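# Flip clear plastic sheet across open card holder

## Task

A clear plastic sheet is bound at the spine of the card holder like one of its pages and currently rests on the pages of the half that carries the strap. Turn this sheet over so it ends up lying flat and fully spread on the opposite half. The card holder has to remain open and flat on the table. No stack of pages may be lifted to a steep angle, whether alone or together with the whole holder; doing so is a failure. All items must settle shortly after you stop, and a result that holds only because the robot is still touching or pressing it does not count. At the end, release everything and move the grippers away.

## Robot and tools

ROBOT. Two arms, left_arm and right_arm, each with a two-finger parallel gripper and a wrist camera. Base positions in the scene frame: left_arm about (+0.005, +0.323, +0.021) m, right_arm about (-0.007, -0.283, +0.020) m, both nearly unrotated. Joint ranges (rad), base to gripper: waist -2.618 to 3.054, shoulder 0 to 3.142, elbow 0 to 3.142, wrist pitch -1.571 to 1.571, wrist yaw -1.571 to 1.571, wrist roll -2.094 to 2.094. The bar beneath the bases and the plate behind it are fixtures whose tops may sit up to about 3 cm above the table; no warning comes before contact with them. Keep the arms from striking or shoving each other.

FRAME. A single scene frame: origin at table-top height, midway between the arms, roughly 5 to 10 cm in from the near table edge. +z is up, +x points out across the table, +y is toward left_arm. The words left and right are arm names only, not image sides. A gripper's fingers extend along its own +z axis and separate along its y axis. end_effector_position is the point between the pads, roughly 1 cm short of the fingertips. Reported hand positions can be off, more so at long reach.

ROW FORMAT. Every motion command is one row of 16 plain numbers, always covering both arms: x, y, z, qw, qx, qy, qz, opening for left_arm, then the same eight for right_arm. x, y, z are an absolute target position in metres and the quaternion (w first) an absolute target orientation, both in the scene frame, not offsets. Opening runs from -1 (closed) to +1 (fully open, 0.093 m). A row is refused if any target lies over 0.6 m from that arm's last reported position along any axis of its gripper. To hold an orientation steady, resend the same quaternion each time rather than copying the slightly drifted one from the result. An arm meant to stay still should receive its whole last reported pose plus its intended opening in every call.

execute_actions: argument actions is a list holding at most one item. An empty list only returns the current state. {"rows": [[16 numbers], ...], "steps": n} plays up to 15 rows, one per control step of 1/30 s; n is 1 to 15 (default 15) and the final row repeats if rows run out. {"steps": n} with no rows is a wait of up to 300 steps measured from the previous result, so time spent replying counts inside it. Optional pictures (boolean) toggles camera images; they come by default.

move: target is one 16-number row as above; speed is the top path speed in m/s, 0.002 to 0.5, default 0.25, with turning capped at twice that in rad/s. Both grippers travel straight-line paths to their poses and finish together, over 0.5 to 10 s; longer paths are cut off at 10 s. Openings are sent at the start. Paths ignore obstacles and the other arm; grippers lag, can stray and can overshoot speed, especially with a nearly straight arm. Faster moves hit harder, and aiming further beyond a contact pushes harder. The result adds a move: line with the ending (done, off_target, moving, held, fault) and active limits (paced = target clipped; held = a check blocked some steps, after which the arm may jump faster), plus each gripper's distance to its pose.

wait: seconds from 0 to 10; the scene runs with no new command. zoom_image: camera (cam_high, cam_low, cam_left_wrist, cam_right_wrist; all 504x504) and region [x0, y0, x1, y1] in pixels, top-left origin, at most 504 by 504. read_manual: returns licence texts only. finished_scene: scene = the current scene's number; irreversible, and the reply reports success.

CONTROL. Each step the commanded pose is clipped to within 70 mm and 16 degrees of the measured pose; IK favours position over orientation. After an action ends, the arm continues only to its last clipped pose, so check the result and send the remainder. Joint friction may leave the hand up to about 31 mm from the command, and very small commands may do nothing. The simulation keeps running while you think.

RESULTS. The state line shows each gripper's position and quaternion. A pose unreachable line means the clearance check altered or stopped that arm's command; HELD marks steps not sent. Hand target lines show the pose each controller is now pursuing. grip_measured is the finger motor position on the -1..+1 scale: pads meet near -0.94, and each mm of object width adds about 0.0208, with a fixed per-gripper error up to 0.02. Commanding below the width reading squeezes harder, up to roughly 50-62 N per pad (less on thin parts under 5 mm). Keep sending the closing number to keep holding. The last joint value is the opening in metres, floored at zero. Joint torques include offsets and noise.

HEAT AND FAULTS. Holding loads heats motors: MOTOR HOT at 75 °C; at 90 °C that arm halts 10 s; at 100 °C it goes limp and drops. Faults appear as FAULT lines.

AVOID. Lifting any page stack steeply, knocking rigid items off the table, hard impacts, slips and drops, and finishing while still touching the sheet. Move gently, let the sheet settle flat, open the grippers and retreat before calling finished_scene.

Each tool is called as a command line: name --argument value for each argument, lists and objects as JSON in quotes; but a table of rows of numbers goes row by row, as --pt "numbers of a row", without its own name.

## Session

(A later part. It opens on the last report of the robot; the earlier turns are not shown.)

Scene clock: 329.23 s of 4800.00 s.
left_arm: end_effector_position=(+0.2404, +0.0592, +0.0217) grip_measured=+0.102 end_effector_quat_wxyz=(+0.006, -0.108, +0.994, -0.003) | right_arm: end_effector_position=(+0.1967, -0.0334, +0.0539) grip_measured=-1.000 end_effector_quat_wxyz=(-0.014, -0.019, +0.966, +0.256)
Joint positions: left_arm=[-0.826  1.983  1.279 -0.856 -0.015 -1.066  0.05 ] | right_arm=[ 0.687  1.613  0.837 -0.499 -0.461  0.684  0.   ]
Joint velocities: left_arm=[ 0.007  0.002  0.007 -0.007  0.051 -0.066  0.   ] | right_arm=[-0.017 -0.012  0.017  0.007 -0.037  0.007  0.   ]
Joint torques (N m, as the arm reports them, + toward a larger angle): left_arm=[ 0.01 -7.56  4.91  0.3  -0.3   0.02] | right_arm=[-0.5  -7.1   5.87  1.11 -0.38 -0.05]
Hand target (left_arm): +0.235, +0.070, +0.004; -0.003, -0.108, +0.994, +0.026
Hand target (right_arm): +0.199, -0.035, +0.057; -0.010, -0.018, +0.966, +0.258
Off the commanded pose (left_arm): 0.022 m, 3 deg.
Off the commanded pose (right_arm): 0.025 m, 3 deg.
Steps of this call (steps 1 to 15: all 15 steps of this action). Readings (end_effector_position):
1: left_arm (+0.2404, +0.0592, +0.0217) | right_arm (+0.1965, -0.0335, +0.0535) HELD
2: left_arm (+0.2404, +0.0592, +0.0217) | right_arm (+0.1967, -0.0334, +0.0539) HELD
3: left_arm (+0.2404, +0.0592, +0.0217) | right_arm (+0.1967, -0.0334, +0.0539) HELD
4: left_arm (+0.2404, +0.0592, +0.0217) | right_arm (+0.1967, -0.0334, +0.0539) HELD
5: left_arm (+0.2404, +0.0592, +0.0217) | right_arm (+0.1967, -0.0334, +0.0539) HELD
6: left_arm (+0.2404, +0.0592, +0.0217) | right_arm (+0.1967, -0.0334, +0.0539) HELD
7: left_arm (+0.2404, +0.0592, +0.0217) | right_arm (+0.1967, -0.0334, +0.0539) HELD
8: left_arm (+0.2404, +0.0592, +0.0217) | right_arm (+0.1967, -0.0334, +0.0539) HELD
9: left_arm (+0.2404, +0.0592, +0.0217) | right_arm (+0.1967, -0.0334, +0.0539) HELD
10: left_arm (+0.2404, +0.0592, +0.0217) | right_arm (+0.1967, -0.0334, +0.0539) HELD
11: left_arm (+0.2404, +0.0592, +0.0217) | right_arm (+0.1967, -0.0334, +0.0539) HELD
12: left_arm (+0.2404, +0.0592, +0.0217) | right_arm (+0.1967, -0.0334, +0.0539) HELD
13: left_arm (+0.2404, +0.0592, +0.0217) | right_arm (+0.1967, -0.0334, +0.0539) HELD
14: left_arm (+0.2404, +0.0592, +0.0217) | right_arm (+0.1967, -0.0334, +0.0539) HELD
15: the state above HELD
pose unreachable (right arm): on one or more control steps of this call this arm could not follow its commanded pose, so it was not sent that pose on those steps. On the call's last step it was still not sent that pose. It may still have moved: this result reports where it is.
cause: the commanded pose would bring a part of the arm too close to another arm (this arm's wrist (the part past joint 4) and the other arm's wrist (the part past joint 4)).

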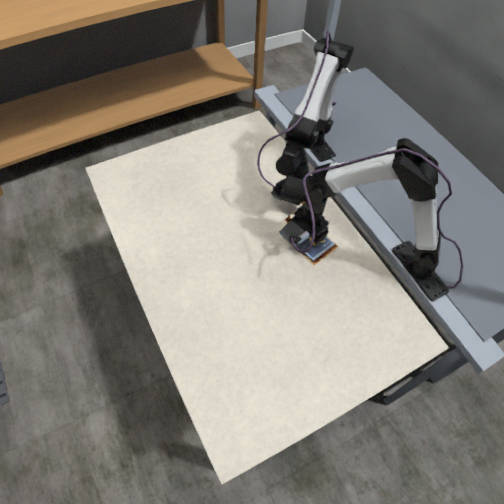

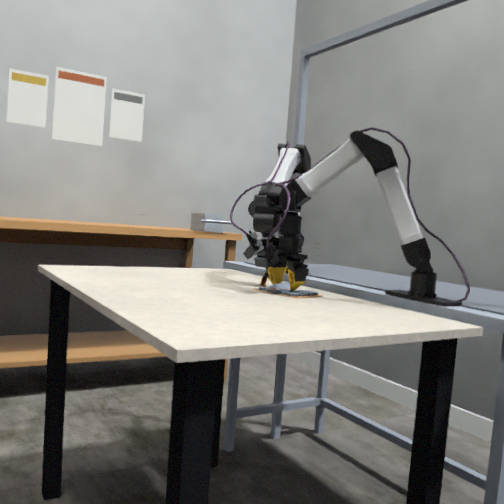

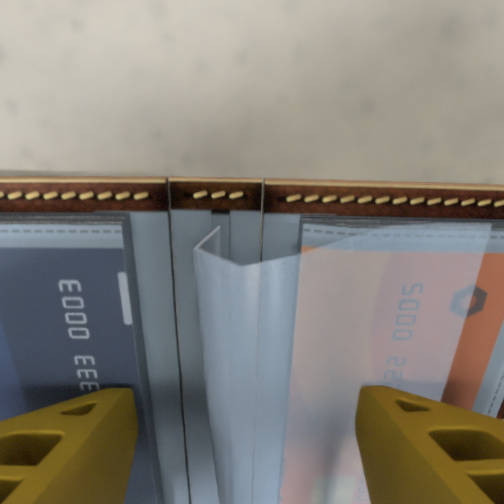

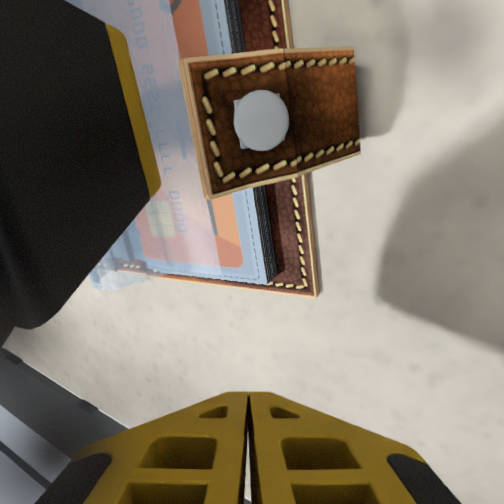

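execute_actions --actions '[{"rows": [[0.235,0.070,0.003,-0.003,-0.108,0.994,0.026,0.08,0.2,-0.038,0.058,0,0,0.9659,0.2588,-1],[0.235,0.070,0.003,-0.003,-0.108,0.994,0.026,0.06,0.2,-0.042,0.06,0,0,0.9659,0.2588,-1],[0.235,0.070,0.003,-0.003,-0.108,0.994,0.026,0.04,0.2,-0.046,0.062,0,0,0.9659,0.2588,-1],[0.235,0.070,0.003,-0.003,-0.108,0.994,0.026,0.02,0.2,-0.050,0.064,0,0,0.9659,0.2588,-1],[0.235,0.070,0.003,-0.003,-0.108,0.994,0.026,0.0,0.2,-0.054,0.066,0,0,0.9659,0.2588,-1],[0.235,0.070,0.003,-0.003,-0.108,0.994,0.026,-0.02,0.2,-0.058,0.068,0,0,0.9659,0.2588,-1],[0.235,0.070,0.003,-0.003,-0.108,0.994,0.026,-0.04,0.2,-0.062,0.07,0,0,0.9659,0.2588,-1],[0.235,0.070,0.003,-0.003,-0.108,0.994,0.026,-0.06,0.2,-0.066,0.07,0,0,0.9659,0.2588,-1],[0.235,0.070,0.003,-0.003,-0.108,0.994,0.026,-0.08,0.2,-0.07,0.07,0,0,0.9659,0.2588,-1],[0.235,0.070,0.003,-0.003,-0.108,0.994,0.026,-0.10,0.2,-0.07,0.07,0,0,0.9659,0.2588,-1],[0.235,0.070,0.003,-0.003,-0.108,0.994,0.026,-0.12,0.2,-0.07,0.07,0,0,0.9659,0.2588,-1],[0.235,0.070,0.003,-0.003,-0.108,0.994,0.026,-0.14,0.2,-0.07,0.07,0,0,0.9659,0.2588,-1],[0.235,0.070,0.003,-0.003,-0.108,0.994,0.026,-0.16,0.2,-0.07,0.07,0,0,0.9659,0.2588,-1],[0.235,0.070,0.003,-0.003,-0.108,0.994,0.026,-0.18,0.2,-0.07,0.07,0,0,0.9659,0.2588,-1],[0.235,0.070,0.003,-0.003,-0.108,0.994,0.026,-0.20,0.2,-0.07,0.07,0,0,0.9659,0.2588,-1]], "steps": 15}]'

zoom_image --camera "cam_low" --region '[240, 250, 340, 310]'

Scene clock: 350.23 s of 4800.00 s.
left_arm: end_effector_position=(+0.2409, +0.0596, +0.0217) grip_measured=-0.188 end_effector_quat_wxyz=(+0.008, -0.108, +0.994, -0.001) | right_arm: end_effector_position=(+0.2098, -0.0610, +0.0749) grip_measured=-1.000 end_effector_quat_wxyz=(+0.016, +0.001, +0.964, +0.267)
Joint positions: left_arm=[-0.826  1.983  1.279 -0.856 -0.019 -1.066  0.036] | right_arm=[ 0.583  1.509  0.815 -0.555 -0.468  0.631  0.   ]
Joint velocities: left_arm=[-0.002 -0.007  0.017  0.022  0.037 -0.066 -0.02 ] | right_arm=[-0.012 -0.012 -0.027 -0.125 -0.11  -0.139  0.   ]
Joint torques (N m, as the arm reports them, + toward a larger angle): left_arm=[ 0.03 -7.63  4.87  0.21 -0.32  0.03] | right_arm=[-0.68 -6.38  4.58  1.06 -0.44 -0.1 ]
Hand target (left_arm): +0.235, +0.070, +0.004; -0.003, -0.108, +0.994, +0.026
Hand target (right_arm): +0.200, -0.069, +0.070; -0.001, +0.000, +0.966, +0.259
Off the commanded pose (left_arm): 0.022 m, 3 deg.
Off the commanded pose (right_arm): 0.014 m, 2 deg.
Steps of this call (steps 1 to 90: nothing new was sent; then 17.50 s passed at rest; steps 91 to 105: all 15 steps of this action). Readings (end_effector_position):
91: left_arm (+0.2404, +0.0593, +0.0217) | right_arm (+0.1968, -0.0333, +0.0542)
92: left_arm (+0.2402, +0.0596, +0.0217) | right_arm (+0.1971, -0.0337, +0.0551)
94: left_arm (+0.2402, +0.0602, +0.0217) | right_arm (+0.1992, -0.0363, +0.0596)
98: left_arm (+0.2404, +0.0604, +0.0217) | right_arm (+0.2083, -0.0475, +0.0718)
105: the state above

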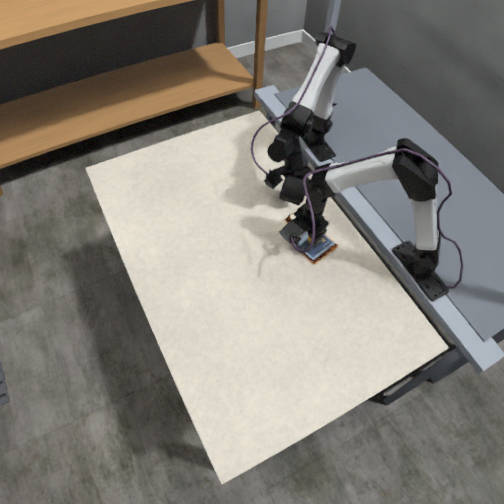

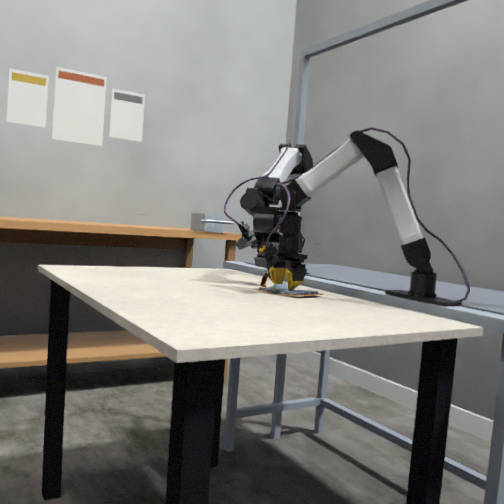

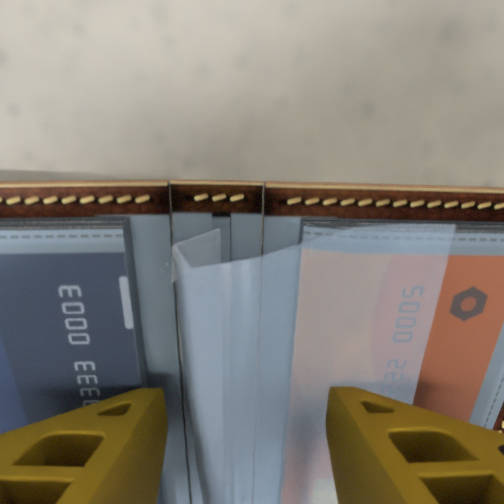

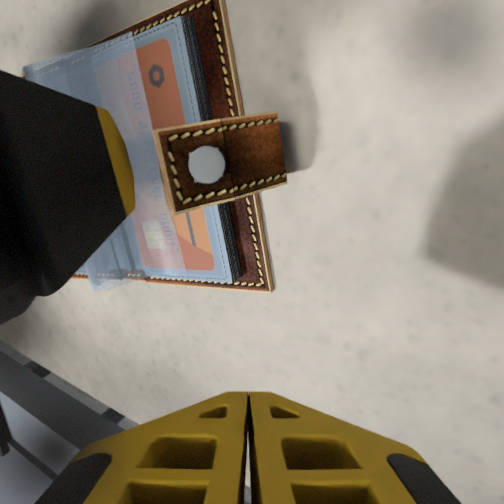

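Region (240, 250, 340, 310) of cam_low's 504x504 image, scaled by 5.040, with more detail than that image has; it fills the top 302 rows of this view, and the rest is white.

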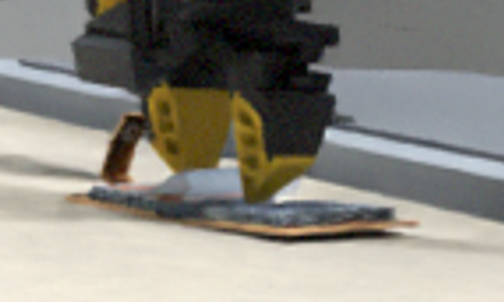

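execute_actions --actions '[{"rows": [[0.236,0.068,0.003,-0.003,-0.108,0.994,0.026,-0.22,0.2,-0.07,0.07,0,0,0.9659,0.2588,-1],[0.236,0.068,0.003,-0.003,-0.108,0.994,0.026,-0.24,0.2,-0.07,0.07,0,0,0.9659,0.2588,-1],[0.236,0.068,0.003,-0.003,-0.108,0.994,0.026,-0.26,0.2,-0.07,0.07,0,0,0.9659,0.2588,-1],[0.236,0.068,0.003,-0.003,-0.108,0.994,0.026,-0.28,0.2,-0.07,0.07,0,0,0.9659,0.2588,-1],[0.236,0.068,0.003,-0.003,-0.108,0.994,0.026,-0.30,0.2,-0.07,0.07,0,0,0.9659,0.2588,-1],[0.236,0.068,0.003,-0.003,-0.108,0.994,0.026,-0.32,0.2,-0.07,0.07,0,0,0.9659,0.2588,-1],[0.236,0.068,0.003,-0.003,-0.108,0.994,0.026,-0.34,0.2,-0.07,0.07,0,0,0.9659,0.2588,-1],[0.236,0.068,0.003,-0.003,-0.108,0.994,0.026,-0.36,0.2,-0.07,0.07,0,0,0.9659,0.2588,-1],[0.236,0.068,0.003,-0.003,-0.108,0.994,0.026,-0.38,0.2,-0.07,0.07,0,0,0.9659,0.2588,-1],[0.236,0.068,0.003,-0.003,-0.108,0.994,0.026,-0.40,0.2,-0.07,0.07,0,0,0.9659,0.2588,-1],[0.236,0.068,0.003,-0.003,-0.108,0.994,0.026,-0.42,0.2,-0.07,0.07,0,0,0.9659,0.2588,-1],[0.236,0.068,0.003,-0.003,-0.108,0.994,0.026,-0.44,0.2,-0.07,0.07,0,0,0.9659,0.2588,-1],[0.236,0.068,0.003,-0.003,-0.108,0.994,0.026,-0.46,0.2,-0.07,0.07,0,0,0.9659,0.2588,-1],[0.236,0.068,0.003,-0.003,-0.108,0.994,0.026,-0.48,0.2,-0.07,0.07,0,0,0.9659,0.2588,-1],[0.236,0.068,0.003,-0.003,-0.108,0.994,0.026,-0.50,0.2,-0.07,0.07,0,0,0.9659,0.2588,-1]], "steps": 15}]'

zoom_image --camera "cam_low" --region '[240, 250, 340, 310]'

Scene clock: 367.50 s of 4800.00 s.
left_arm: end_effector_position=(+0.2424, +0.0543, +0.0211) grip_measured=-0.487 end_effector_quat_wxyz=(+0.008, -0.108, +0.994, -0.013) | right_arm: end_effector_position=(+0.2065, -0.0624, +0.0738) grip_measured=-1.000 end_effector_quat_wxyz=(+0.010, -0.005, +0.964, +0.265)
Joint positions: left_arm=[-0.826  1.985  1.279 -0.835 -0.005 -1.066  0.022] | right_arm=[ 0.583  1.509  0.814 -0.569 -0.471  0.615  0.   ]
Joint velocities: left_arm=[-0.007  0.002  0.022 -0.037 -0.022  0.007 -0.021] | right_arm=[-0.007 -0.002 -0.002 -0.037 -0.007 -0.051  0.   ]
Joint torques (N m, as the arm reports them, + toward a larger angle): left_arm=[-0.06 -7.15  5.9   0.1  -0.36  0.01] | right_arm=[-0.84 -6.38  4.54  0.98 -0.44 -0.1 ]
Hand target (left_arm): +0.236, +0.068, +0.004; -0.003, -0.108, +0.994, +0.025
Hand target (right_arm): +0.200, -0.070, +0.070; -0.000, -0.000, +0.966, +0.259
Off the commanded pose (left_arm): 0.024 m, 5 deg.
Off the commanded pose (right_arm): 0.011 m, 1 deg.
Steps of this call (steps 1 to 90: nothing new was sent; then 13.77 s passed at rest; steps 91 to 105: all 15 steps of this action). Readings (end_effector_position):
91: left_arm (+0.2409, +0.0592, +0.0213) | right_arm (+0.2066, -0.0623, +0.0738)
92: left_arm (+0.2410, +0.0589, +0.0211) | right_arm (+0.2066, -0.0623, +0.0738)
94: left_arm (+0.2412, +0.0581, +0.0211) | right_arm (+0.2066, -0.0623, +0.0738)
98: left_arm (+0.2417, +0.0563, +0.0211) | right_arm (+0.2065, -0.0624, +0.0738)
105: the state above

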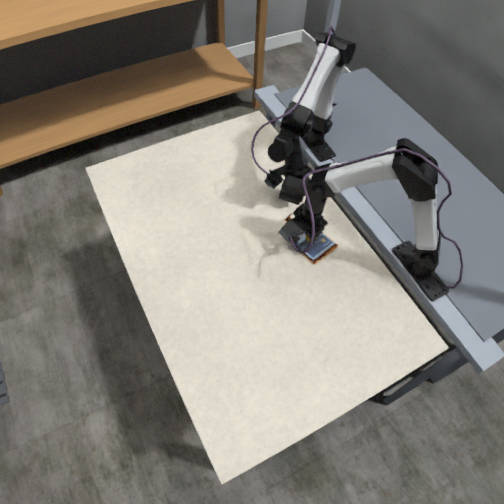

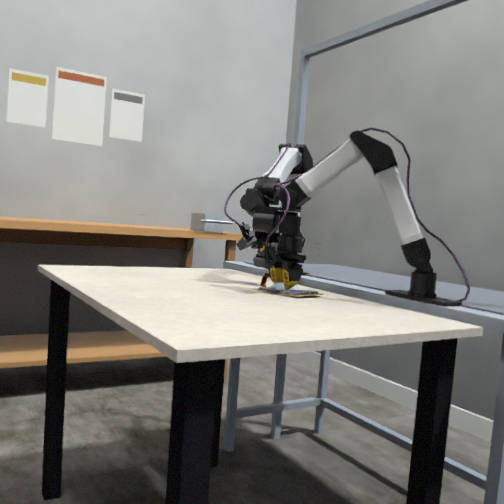

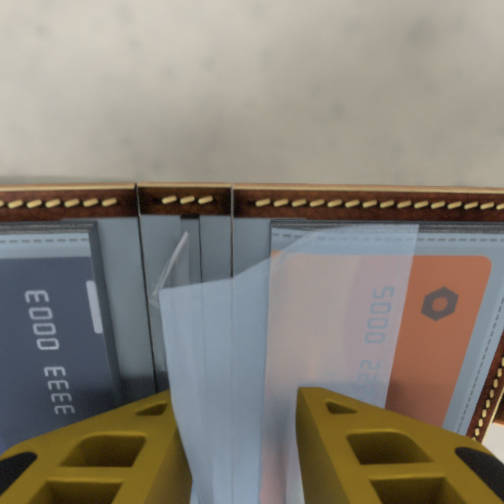

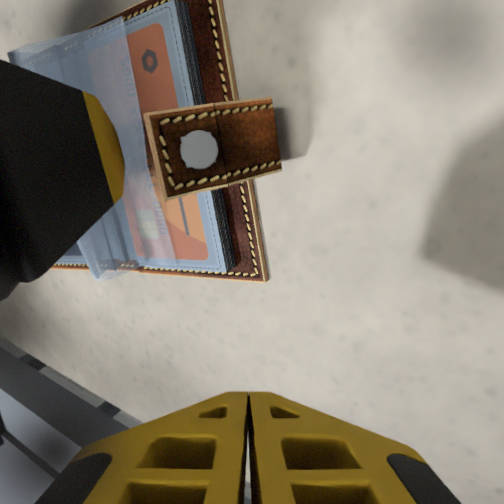

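Region (240, 250, 340, 310) of cam_low's 504x504 image, scaled by 5.040, with more detail than that image has; it fills the top 302 rows of this view, and the rest is white.

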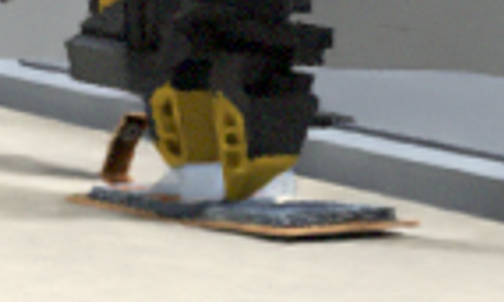

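execute_actions --actions '[{"rows": [[0.238,0.062,0.004,-0.003,-0.108,0.994,0.026,-0.53,0.2,-0.07,0.07,0,0,0.9659,0.2588,-1],[0.238,0.062,0.004,-0.003,-0.108,0.994,0.026,-0.56,0.2,-0.07,0.07,0,0,0.9659,0.2588,-1],[0.238,0.062,0.004,-0.003,-0.108,0.994,0.026,-0.59,0.2,-0.07,0.07,0,0,0.9659,0.2588,-1],[0.238,0.062,0.004,-0.003,-0.108,0.994,0.026,-0.62,0.2,-0.07,0.07,0,0,0.9659,0.2588,-1],[0.238,0.062,0.004,-0.003,-0.108,0.994,0.026,-0.65,0.2,-0.07,0.07,0,0,0.9659,0.2588,-1],[0.238,0.062,0.004,-0.003,-0.108,0.994,0.026,-0.68,0.2,-0.07,0.07,0,0,0.9659,0.2588,-1],[0.238,0.062,0.004,-0.003,-0.108,0.994,0.026,-0.71,0.2,-0.07,0.07,0,0,0.9659,0.2588,-1],[0.238,0.062,0.004,-0.003,-0.108,0.994,0.026,-0.74,0.2,-0.07,0.07,0,0,0.9659,0.2588,-1],[0.238,0.062,0.004,-0.003,-0.108,0.994,0.026,-0.77,0.2,-0.07,0.07,0,0,0.9659,0.2588,-1],[0.238,0.062,0.004,-0.003,-0.108,0.994,0.026,-0.80,0.2,-0.07,0.07,0,0,0.9659,0.2588,-1],[0.238,0.062,0.004,-0.003,-0.108,0.994,0.026,-0.83,0.2,-0.07,0.07,0,0,0.9659,0.2588,-1],[0.238,0.062,0.004,-0.003,-0.108,0.994,0.026,-0.86,0.2,-0.07,0.07,0,0,0.9659,0.2588,-1],[0.238,0.062,0.004,-0.003,-0.108,0.994,0.026,-0.89,0.2,-0.07,0.07,0,0,0.9659,0.2588,-1],[0.238,0.062,0.004,-0.003,-0.108,0.994,0.026,-0.92,0.2,-0.07,0.07,0,0,0.9659,0.2588,-1],[0.238,0.062,0.004,-0.003,-0.108,0.994,0.026,-0.95,0.2,-0.07,0.07,0,0,0.9659,0.2588,-1]], "steps": 15}]'

zoom_image --camera "cam_low" --region '[240, 250, 340, 310]'

Scene clock: 377.70 s of 4800.00 s.
left_arm: end_effector_position=(+0.2408, +0.0613, +0.0153) grip_measured=-0.930 end_effector_quat_wxyz=(+0.003, -0.108, +0.994, +0.013) | right_arm: end_effector_position=(+0.2065, -0.0624, +0.0738) grip_measured=-1.000 end_effector_quat_wxyz=(+0.010, -0.005, +0.964, +0.265)
Joint positions: left_arm=[-0.827  2.013  1.295 -0.871 -0.027 -1.066  0.001] | right_arm=[ 0.583  1.509  0.814 -0.569 -0.471  0.615  0.   ]
Joint velocities: left_arm=[ 0.002  0.017  0.002  0.037  0.081 -0.022 -0.032] | right_arm=[ 0.002  0.007  0.002 -0.066 -0.022 -0.037  0.   ]
Joint torques (N m, as the arm reports them, + toward a larger angle): left_arm=[-0.48 -8.01  7.02  0.26 -0.12 -0.05] | right_arm=[-0.81 -6.37  4.55  0.99 -0.44 -0.1 ]
Hand target (left_arm): +0.238, +0.062, +0.004; -0.004, -0.108, +0.994, +0.026
Hand target (right_arm): +0.200, -0.070, +0.070; -0.000, -0.000, +0.966, +0.259
Off the commanded pose (left_arm): 0.012 m, 2 deg.
Off the commanded pose (right_arm): 0.011 m, 1 deg.
Steps of this call (steps 1 to 90: nothing new was sent; then 6.70 s passed at rest; steps 91 to 105: all 15 steps of this action). Readings (end_effector_position):
91: left_arm (+0.2422, +0.0551, +0.0206) | right_arm (+0.2065, -0.0624, +0.0738)
92: left_arm (+0.2423, +0.0549, +0.0204) | right_arm (+0.2065, -0.0624, +0.0738)
94: left_arm (+0.2423, +0.0555, +0.0202) | right_arm (+0.2065, -0.0624, +0.0738)
98: left_arm (+0.2422, +0.0572, +0.0184) | right_arm (+0.2065, -0.0624, +0.0738)
105: the state above

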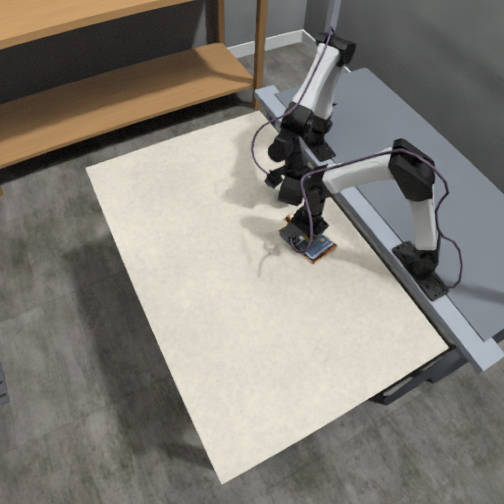

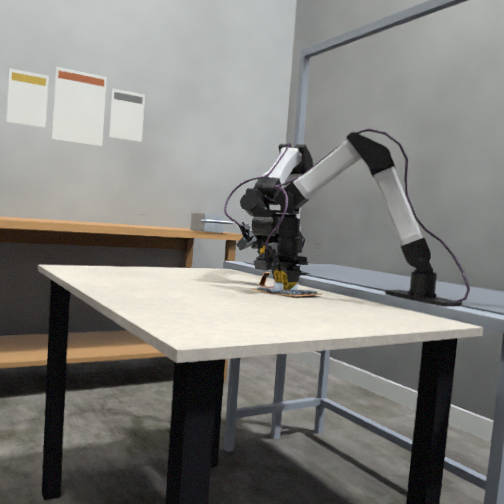

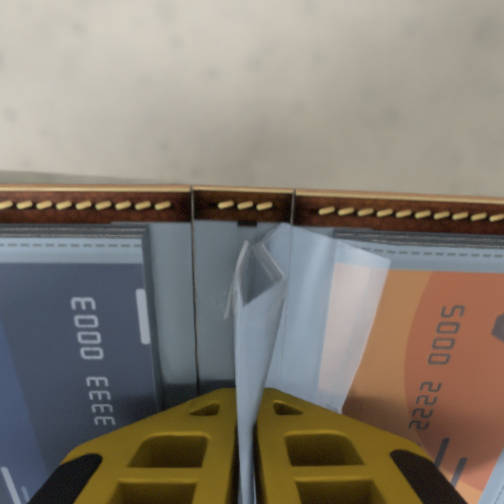

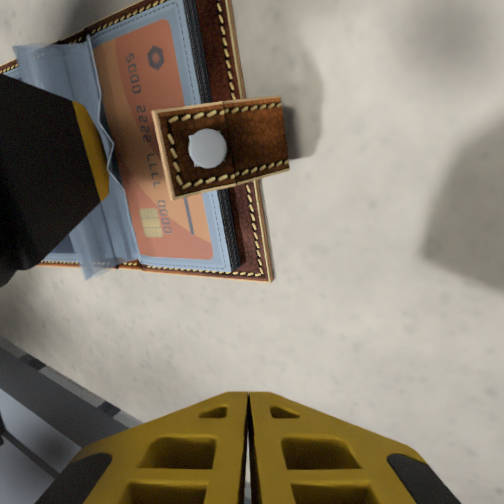

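Region (240, 250, 340, 310) of cam_low's 504x504 image, scaled by 5.040, with more detail than that image has; it fills the top 302 rows of this view, and the rest is white.

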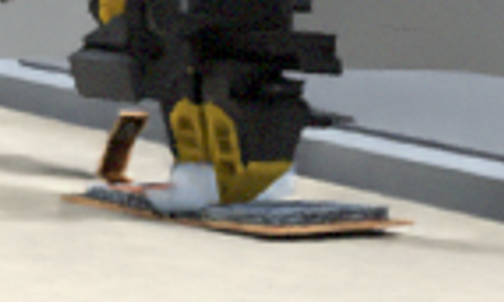

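move --target '[0.240, 0.063, 0.030, -0.003, -0.108, 0.994, 0.026, -0.95, 0.185, -0.085, 0.09, 0.2867, -0.9095, 0.2868, -0.0904, -1.0]' --speed 0.4

zoom_image --camera "cam_low" --region '[240, 250, 340, 310]'

Scene clock: 401.17 s of 4800.00 s.
left_arm: end_effector_position=(+0.2354, +0.0675, +0.0223) grip_measured=-0.947 end_effector_quat_wxyz=(-0.011, -0.107, +0.994, +0.032) | right_arm: end_effector_position=(+0.1856, -0.0813, +0.0915) grip_measured=-1.000 end_effector_quat_wxyz=(-0.283, +0.910, -0.291, +0.087)
Joint positions: left_arm=[-0.827  2.013  1.324 -0.947 -0.027 -1.066  0.   ] | right_arm=[ 0.731  1.132  0.563 -0.422 -0.178 -1.768  0.   ]
Joint velocities: left_arm=[ 0.007  0.002  0.002 -0.022 -0.081  0.066  0.   ] | right_arm=[-0.022 -0.007  0.007 -0.051 -0.11  -0.051  0.   ]
Joint torques (N m, as the arm reports them, + toward a larger angle): left_arm=[ -0.16 -11.77   8.85  -0.03  -0.19  -0.04] | right_arm=[-0.89 -4.06  5.13  1.79 -0.32 -0.06]
Hand target (left_arm): +0.240, +0.063, +0.030; -0.003, -0.108, +0.994, +0.026
Hand target (right_arm): +0.186, -0.085, +0.090; -0.285, +0.909, -0.289, +0.092
Off the commanded pose (left_arm): 0.010 m, 1 deg.
Off the commanded pose (right_arm): 0.004 m, 1 deg.
After step 90, 16.50 s passed at rest.
move: done

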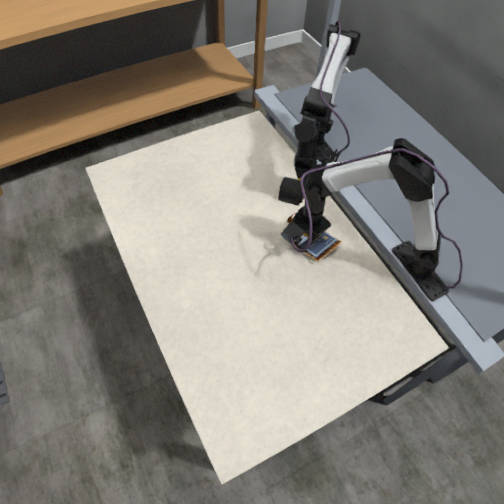

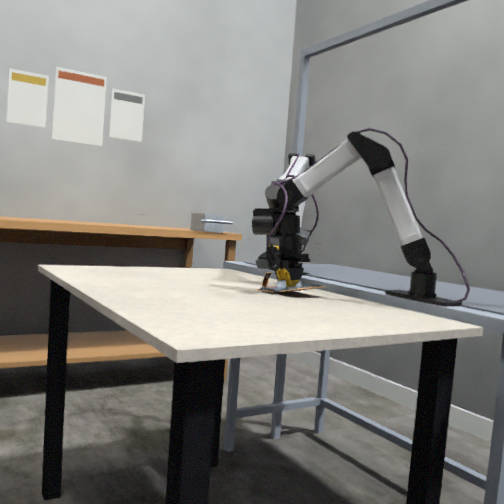

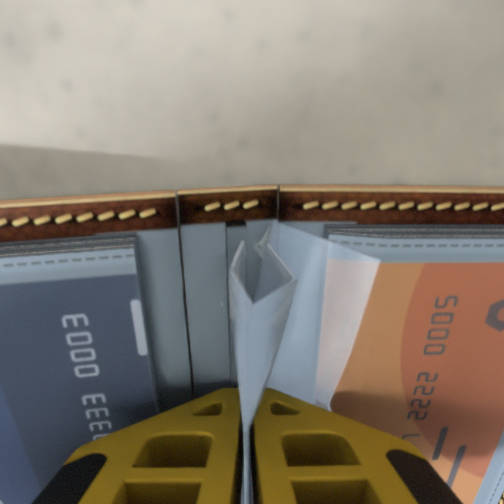

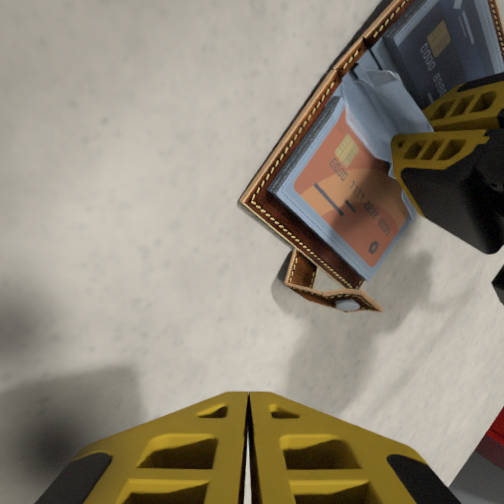

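Region (240, 250, 340, 310) of cam_low's 504x504 image, scaled by 5.040, with more detail than that image has; it fills the top 302 rows of this view, and the rest is white.

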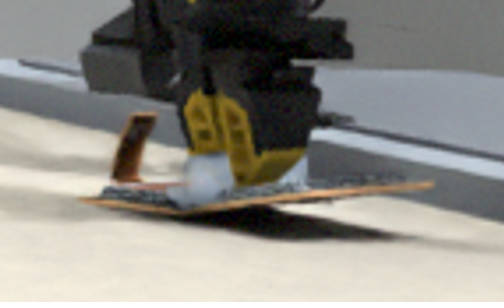

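move --target '[0.238, 0.064, 0.010, -0.003, -0.108, 0.994, 0.026, -0.95, 0.185, -0.085, 0.09, 0.2867, -0.9095, 0.2868, -0.0904, -1.0]' --speed 0.02

zoom_image --camera "cam_low" --region '[240, 250, 340, 310]'

Scene clock: 406.03 s of 4800.00 s.
left_arm: end_effector_position=(+0.2430, +0.0589, +0.0218) grip_measured=-0.947 end_effector_quat_wxyz=(+0.003, -0.108, +0.994, +0.013) | right_arm: end_effector_position=(+0.1850, -0.0807, +0.0917) grip_measured=-1.000 end_effector_quat_wxyz=(-0.284, +0.911, -0.287, +0.086)
Joint positions: left_arm=[-0.827  2.013  1.324 -0.9   -0.027 -1.066  0.   ] | right_arm=[ 0.731  1.132  0.563 -0.422 -0.183 -1.774  0.   ]
Joint velocities: left_arm=[-0.002 -0.002  0.002 -0.007  0.037 -0.066  0.   ] | right_arm=[ 0.007 -0.012  0.022 -0.081  0.007 -0.037  0.   ]
Joint torques (N m, as the arm reports them, + toward a larger angle): left_arm=[-0.26 -9.57  4.93  0.3  -0.19 -0.04] | right_arm=[-0.98 -4.19  5.07  1.79 -0.3  -0.05]
Hand target (left_arm): +0.238, +0.064, +0.010; -0.003, -0.108, +0.994, +0.026
Hand target (right_arm): +0.185, -0.085, +0.090; -0.286, +0.910, -0.287, +0.090
Off the commanded pose (left_arm): 0.014 m, 2 deg.
Off the commanded pose (right_arm): 0.005 m, 1 deg.
After step 90, 0.93 s passed at rest.
move: off_target (left_arm)

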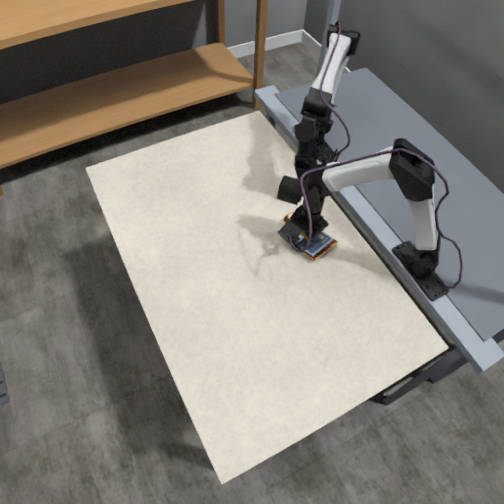

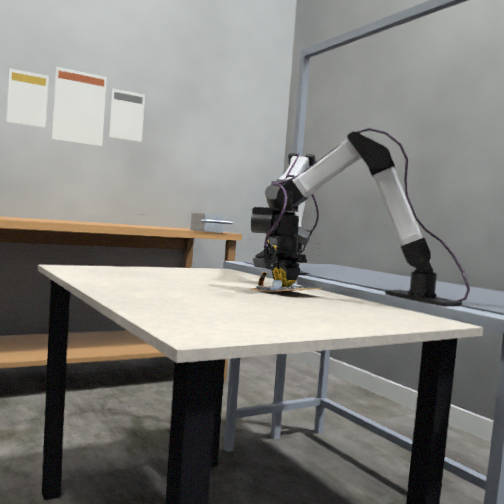

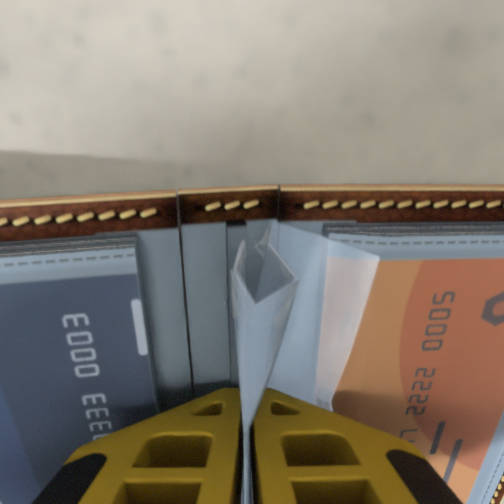

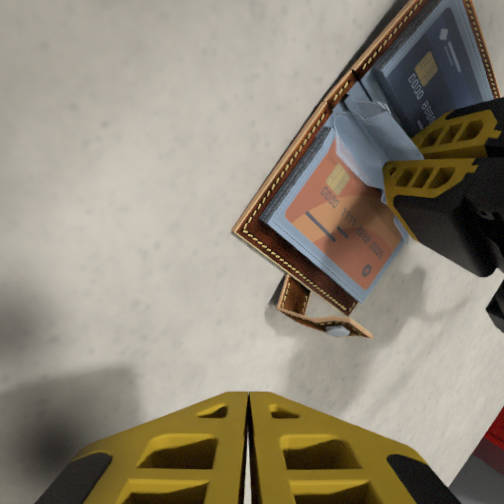

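Region (240, 250, 340, 310) of cam_low's 504x504 image, scaled by 5.040, with more detail than that image has; it fills the top 302 rows of this view, and the rest is white.

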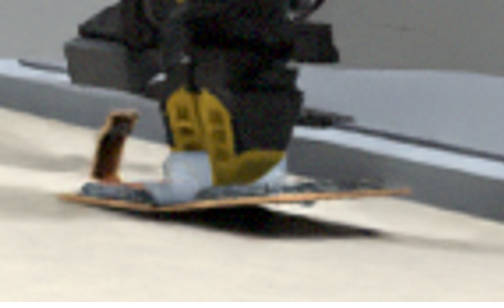

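execute_actions --actions '[{"rows": [[0.241,0.061,0.018,-0.003,-0.108,0.994,0.02,-0.944,0.185,-0.085,0.09,0.2867,-0.9095,0.2868,-0.0904,-1],[0.241,0.061,0.018,-0.003,-0.108,0.994,0.02,-0.94,0.185,-0.085,0.09,0.2867,-0.9095,0.2868,-0.0904,-1],[0.241,0.061,0.018,-0.003,-0.108,0.994,0.02,-0.936,0.185,-0.085,0.09,0.2867,-0.9095,0.2868,-0.0904,-1],[0.241,0.061,0.018,-0.003,-0.108,0.994,0.02,-0.932,0.185,-0.085,0.09,0.2867,-0.9095,0.2868,-0.0904,-1],[0.241,0.061,0.018,-0.003,-0.108,0.994,0.02,-0.928,0.185,-0.085,0.09,0.2867,-0.9095,0.2868,-0.0904,-1],[0.241,0.061,0.018,-0.003,-0.108,0.994,0.02,-0.924,0.185,-0.085,0.09,0.2867,-0.9095,0.2868,-0.0904,-1],[0.241,0.061,0.018,-0.003,-0.108,0.994,0.02,-0.92,0.185,-0.085,0.09,0.2867,-0.9095,0.2868,-0.0904,-1]], "steps": 15}]'

zoom_image --camera "cam_low" --region '[240, 250, 340, 310]'

Scene clock: 414.47 s of 4800.00 s.
left_arm: end_effector_position=(+0.2432, +0.0587, +0.0218) grip_measured=-0.921 end_effector_quat_wxyz=(+0.003, -0.108, +0.994, +0.012) | right_arm: end_effector_position=(+0.1850, -0.0806, +0.0917) grip_measured=-1.000 end_effector_quat_wxyz=(-0.284, +0.911, -0.287, +0.086)
Joint positions: left_arm=[-0.827  2.013  1.324 -0.898 -0.027 -1.066  0.001] | right_arm=[ 0.731  1.132  0.563 -0.422 -0.183 -1.774  0.   ]
Joint velocities: left_arm=[ 0.002  0.012 -0.017 -0.037  0.007 -0.022 -0.   ] | right_arm=[-0.012 -0.002 -0.007  0.022  0.007 -0.051  0.   ]
Joint torques (N m, as the arm reports them, + toward a larger angle): left_arm=[  0.07 -10.21   6.9    0.12  -0.1    0.01] | right_arm=[-0.99 -4.19  5.06  1.78 -0.32 -0.06]
Hand target (left_arm): +0.241, +0.061, +0.018; -0.003, -0.108, +0.994, +0.020
Hand target (right_arm): +0.185, -0.085, +0.090; -0.286, +0.910, -0.287, +0.090
Off the commanded pose (left_arm): 0.005 m, 1 deg.
Off the commanded pose (right_arm): 0.005 m, 1 deg.
Steps of this call (steps 1 to 90: nothing new was sent; then 4.93 s passed at rest; steps 91 to 105: all 15 steps of this action). Readings (end_effector_position):
91: left_arm (+0.2432, +0.0587, +0.0218) | right_arm (+0.1850, -0.0806, +0.0917)
92: left_arm (+0.2432, +0.0587, +0.0218) | right_arm (+0.1850, -0.0806, +0.0917)
94: left_arm (+0.2432, +0.0587, +0.0218) | right_arm (+0.1850, -0.0806, +0.0917)
98: left_arm (+0.2432, +0.0587, +0.0218) | right_arm (+0.1850, -0.0806, +0.0917)
105: the state above

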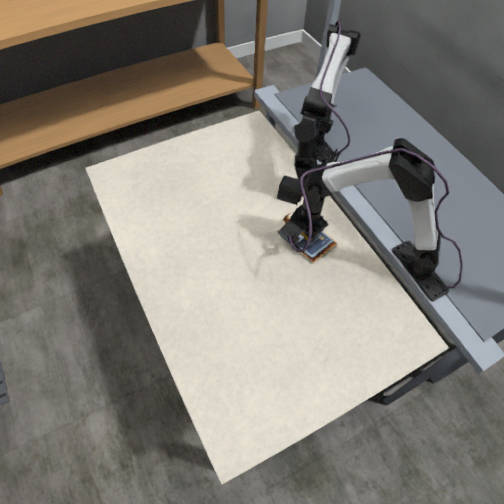

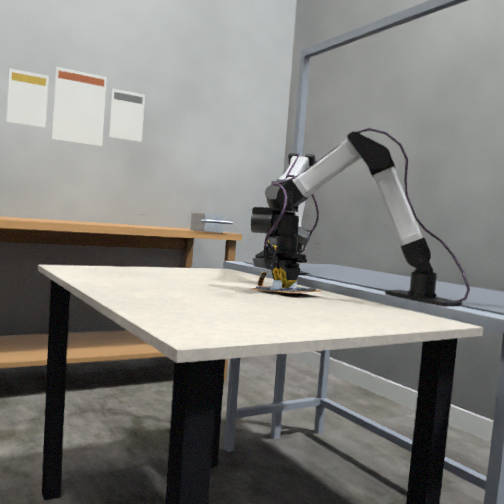

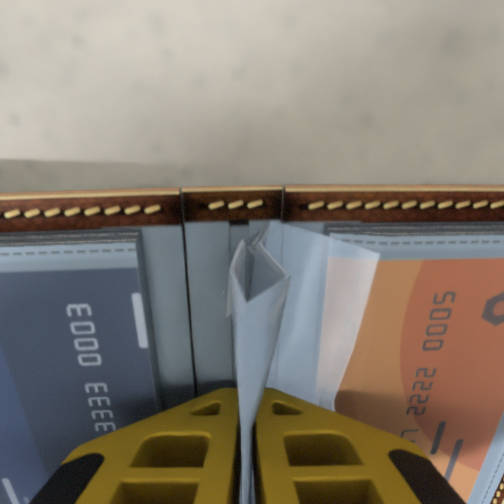

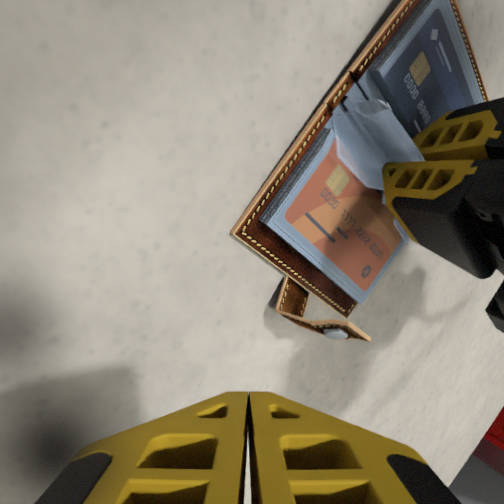

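Region (240, 250, 340, 310) of cam_low's 504x504 image, scaled by 5.040, with more detail than that image has; it fills the top 302 rows of this view, and the rest is white.

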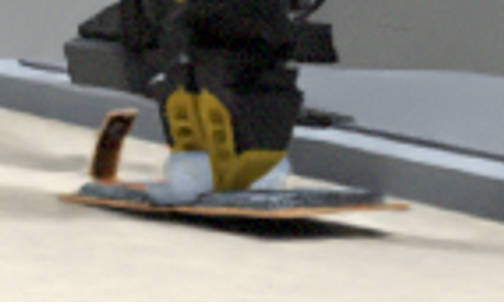

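move --target '[0.241, 0.062, 0.040, -0.003, -0.108, 0.994, 0.02, -0.915, 0.185, -0.085, 0.09, 0.2867, -0.9095, 0.2868, -0.0904, -1.0]' --speed 0.008

zoom_image --camera "cam_low" --region '[240, 250, 340, 310]'

Scene clock: 419.47 s of 4800.00 s.
left_arm: end_effector_position=(+0.2354, +0.0676, +0.0260) grip_measured=-0.916 end_effector_quat_wxyz=(-0.013, -0.107, +0.994, +0.035) | right_arm: end_effector_position=(+0.1849, -0.0806, +0.0917) grip_measured=-1.000 end_effector_quat_wxyz=(-0.284, +0.911, -0.287, +0.086)
Joint positions: left_arm=[-0.827  2.013  1.339 -0.97  -0.027 -1.066  0.001] | right_arm=[ 0.731  1.132  0.563 -0.422 -0.184 -1.774  0.   ]
Joint velocities: left_arm=[ 0.017  0.002 -0.002 -0.051 -0.007 -0.081  0.   ] | right_arm=[ 0.002 -0.032 -0.007 -0.007  0.007  0.022  0.   ]
Joint torques (N m, as the arm reports them, + toward a larger angle): left_arm=[  0.08 -13.57   8.87  -0.05  -0.11   0.02] | right_arm=[-0.98 -4.19  5.08  1.78 -0.32 -0.06]
Hand target (left_arm): +0.241, +0.062, +0.040; -0.003, -0.108, +0.994, +0.020
Hand target (right_arm): +0.185, -0.085, +0.090; -0.286, +0.910, -0.287, +0.090
Off the commanded pose (left_arm): 0.016 m, 2 deg.
Off the commanded pose (right_arm): 0.005 m, 1 deg.
move: off_target (left_arm)

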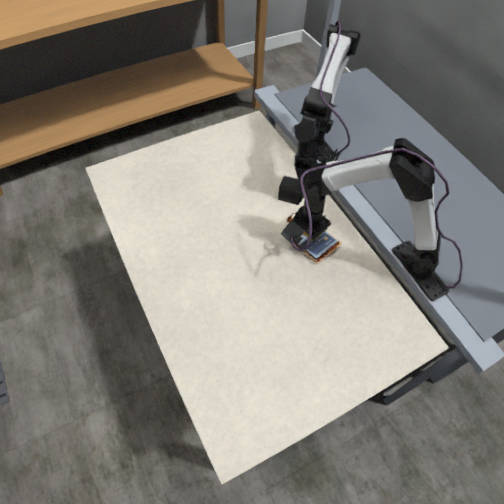

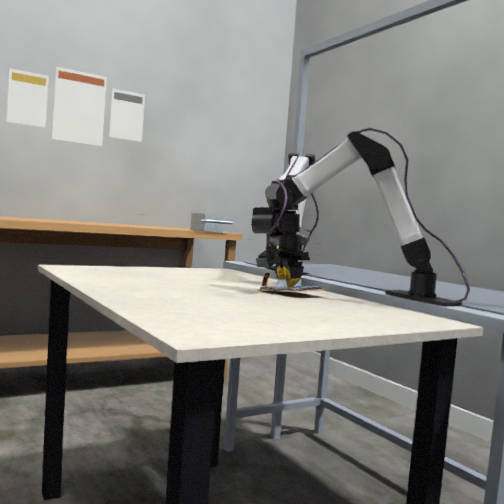

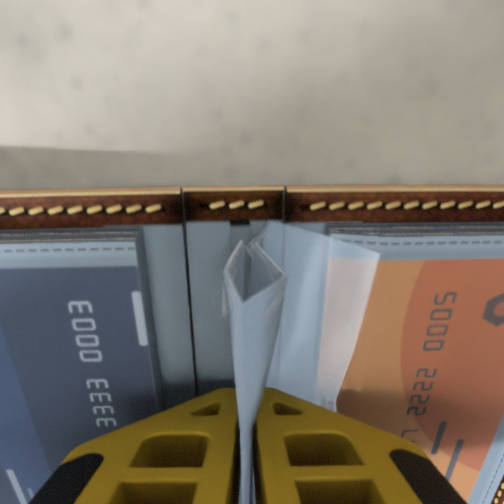

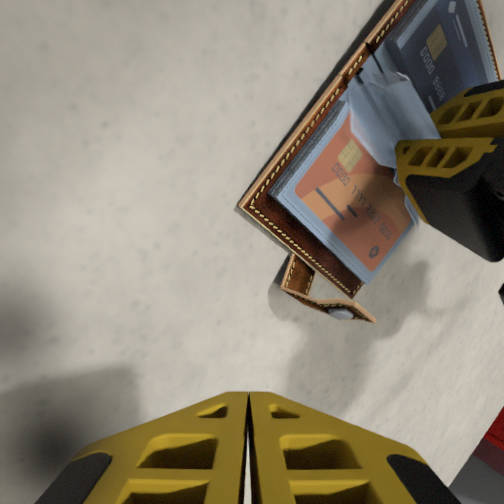

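Region (240, 250, 340, 310) of cam_low's 504x504 image, scaled by 5.040, with more detail than that image has; it fills the top 302 rows of this view, and the rest is white.

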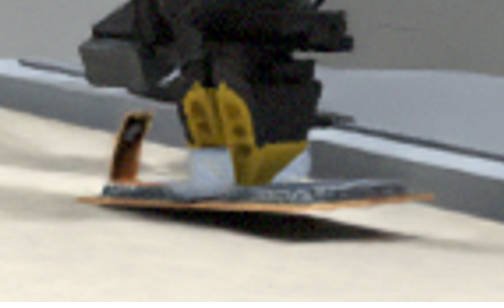

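execute_actions --actions '[{"rows": [[0.238,0.065,0.032,-0.006,-0.108,0.994,0.028,-0.912,0.185,-0.085,0.09,0.2867,-0.9095,0.2868,-0.0904,-1],[0.238,0.065,0.032,-0.006,-0.108,0.994,0.028,-0.909,0.185,-0.085,0.09,0.2867,-0.9095,0.2868,-0.0904,-1],[0.238,0.065,0.032,-0.006,-0.108,0.994,0.028,-0.906,0.185,-0.085,0.09,0.2867,-0.9095,0.2868,-0.0904,-1],[0.238,0.065,0.032,-0.006,-0.108,0.994,0.028,-0.903,0.185,-0.085,0.09,0.2867,-0.9095,0.2868,-0.0904,-1],[0.238,0.065,0.032,-0.006,-0.108,0.994,0.028,-0.90,0.185,-0.085,0.09,0.2867,-0.9095,0.2868,-0.0904,-1]], "steps": 15}]'

zoom_image --camera "cam_low" --region '[240, 250, 340, 310]'

Scene clock: 424.40 s of 4800.00 s.
left_arm: end_effector_position=(+0.2351, +0.0679, +0.0260) grip_measured=-0.902 end_effector_quat_wxyz=(-0.013, -0.107, +0.994, +0.036) | right_arm: end_effector_position=(+0.1849, -0.0806, +0.0917) grip_measured=-1.000 end_effector_quat_wxyz=(-0.284, +0.911, -0.287, +0.086)
Joint positions: left_arm=[-0.827  2.013  1.339 -0.972 -0.027 -1.066  0.002] | right_arm=[ 0.731  1.132  0.563 -0.422 -0.184 -1.774  0.   ]
Joint velocities: left_arm=[-0.012  0.007 -0.012  0.007  0.022  0.051 -0.001] | right_arm=[-0.017  0.002 -0.012 -0.081  0.037  0.022  0.   ]
Joint torques (N m, as the arm reports them, + toward a larger angle): left_arm=[ -0.04 -12.46   7.37   0.07  -0.16  -0.01] | right_arm=[-0.99 -4.18  5.08  1.79 -0.32 -0.06]
Hand target (left_arm): +0.238, +0.065, +0.032; -0.006, -0.108, +0.994, +0.028
Hand target (right_arm): +0.185, -0.085, +0.090; -0.286, +0.910, -0.287, +0.090
Off the commanded pose (left_arm): 0.007 m, 1 deg.
Off the commanded pose (right_arm): 0.005 m, 1 deg.
Steps of this call (steps 1 to 90: nothing new was sent; then 1.43 s passed at rest; steps 91 to 105: all 15 steps of this action). Readings (end_effector_position):
91: left_arm (+0.2351, +0.0679, +0.0260) | right_arm (+0.1849, -0.0806, +0.0917)
92: left_arm (+0.2351, +0.0679, +0.0260) | right_arm (+0.1849, -0.0806, +0.0917)
94: left_arm (+0.2351, +0.0679, +0.0260) | right_arm (+0.1849, -0.0806, +0.0917)
98: left_arm (+0.2351, +0.0679, +0.0260) | right_arm (+0.1849, -0.0806, +0.0917)
105: the state above

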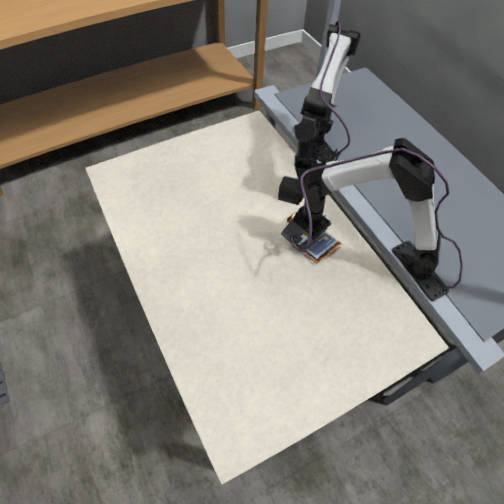

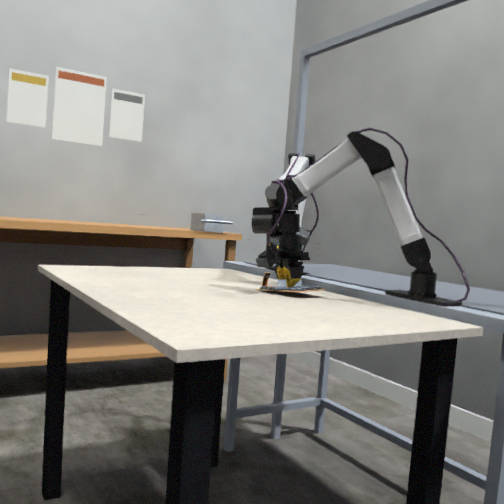

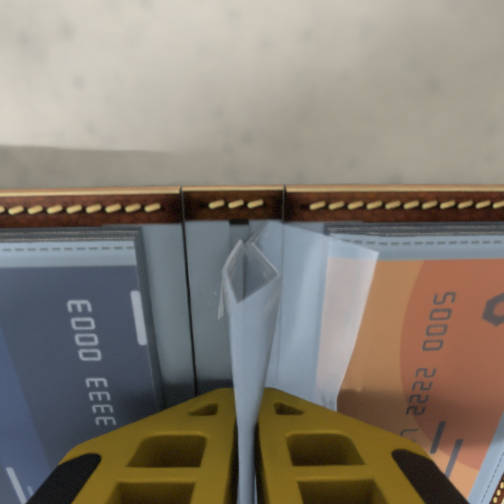

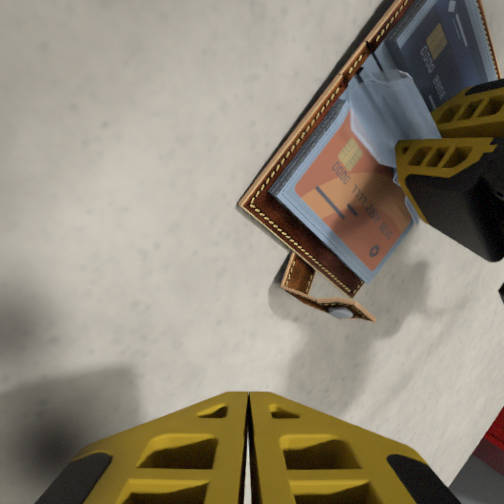

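Region (240, 250, 340, 310) of cam_low's 504x504 image, scaled by 5.040, with more detail than that image has; it fills the top 302 rows of this view, and the rest is white.

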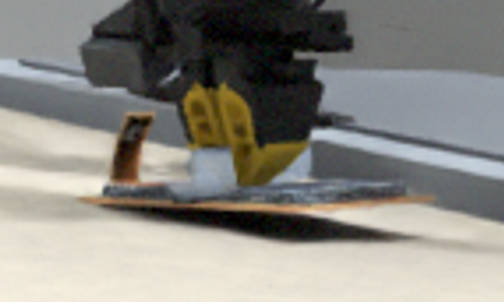

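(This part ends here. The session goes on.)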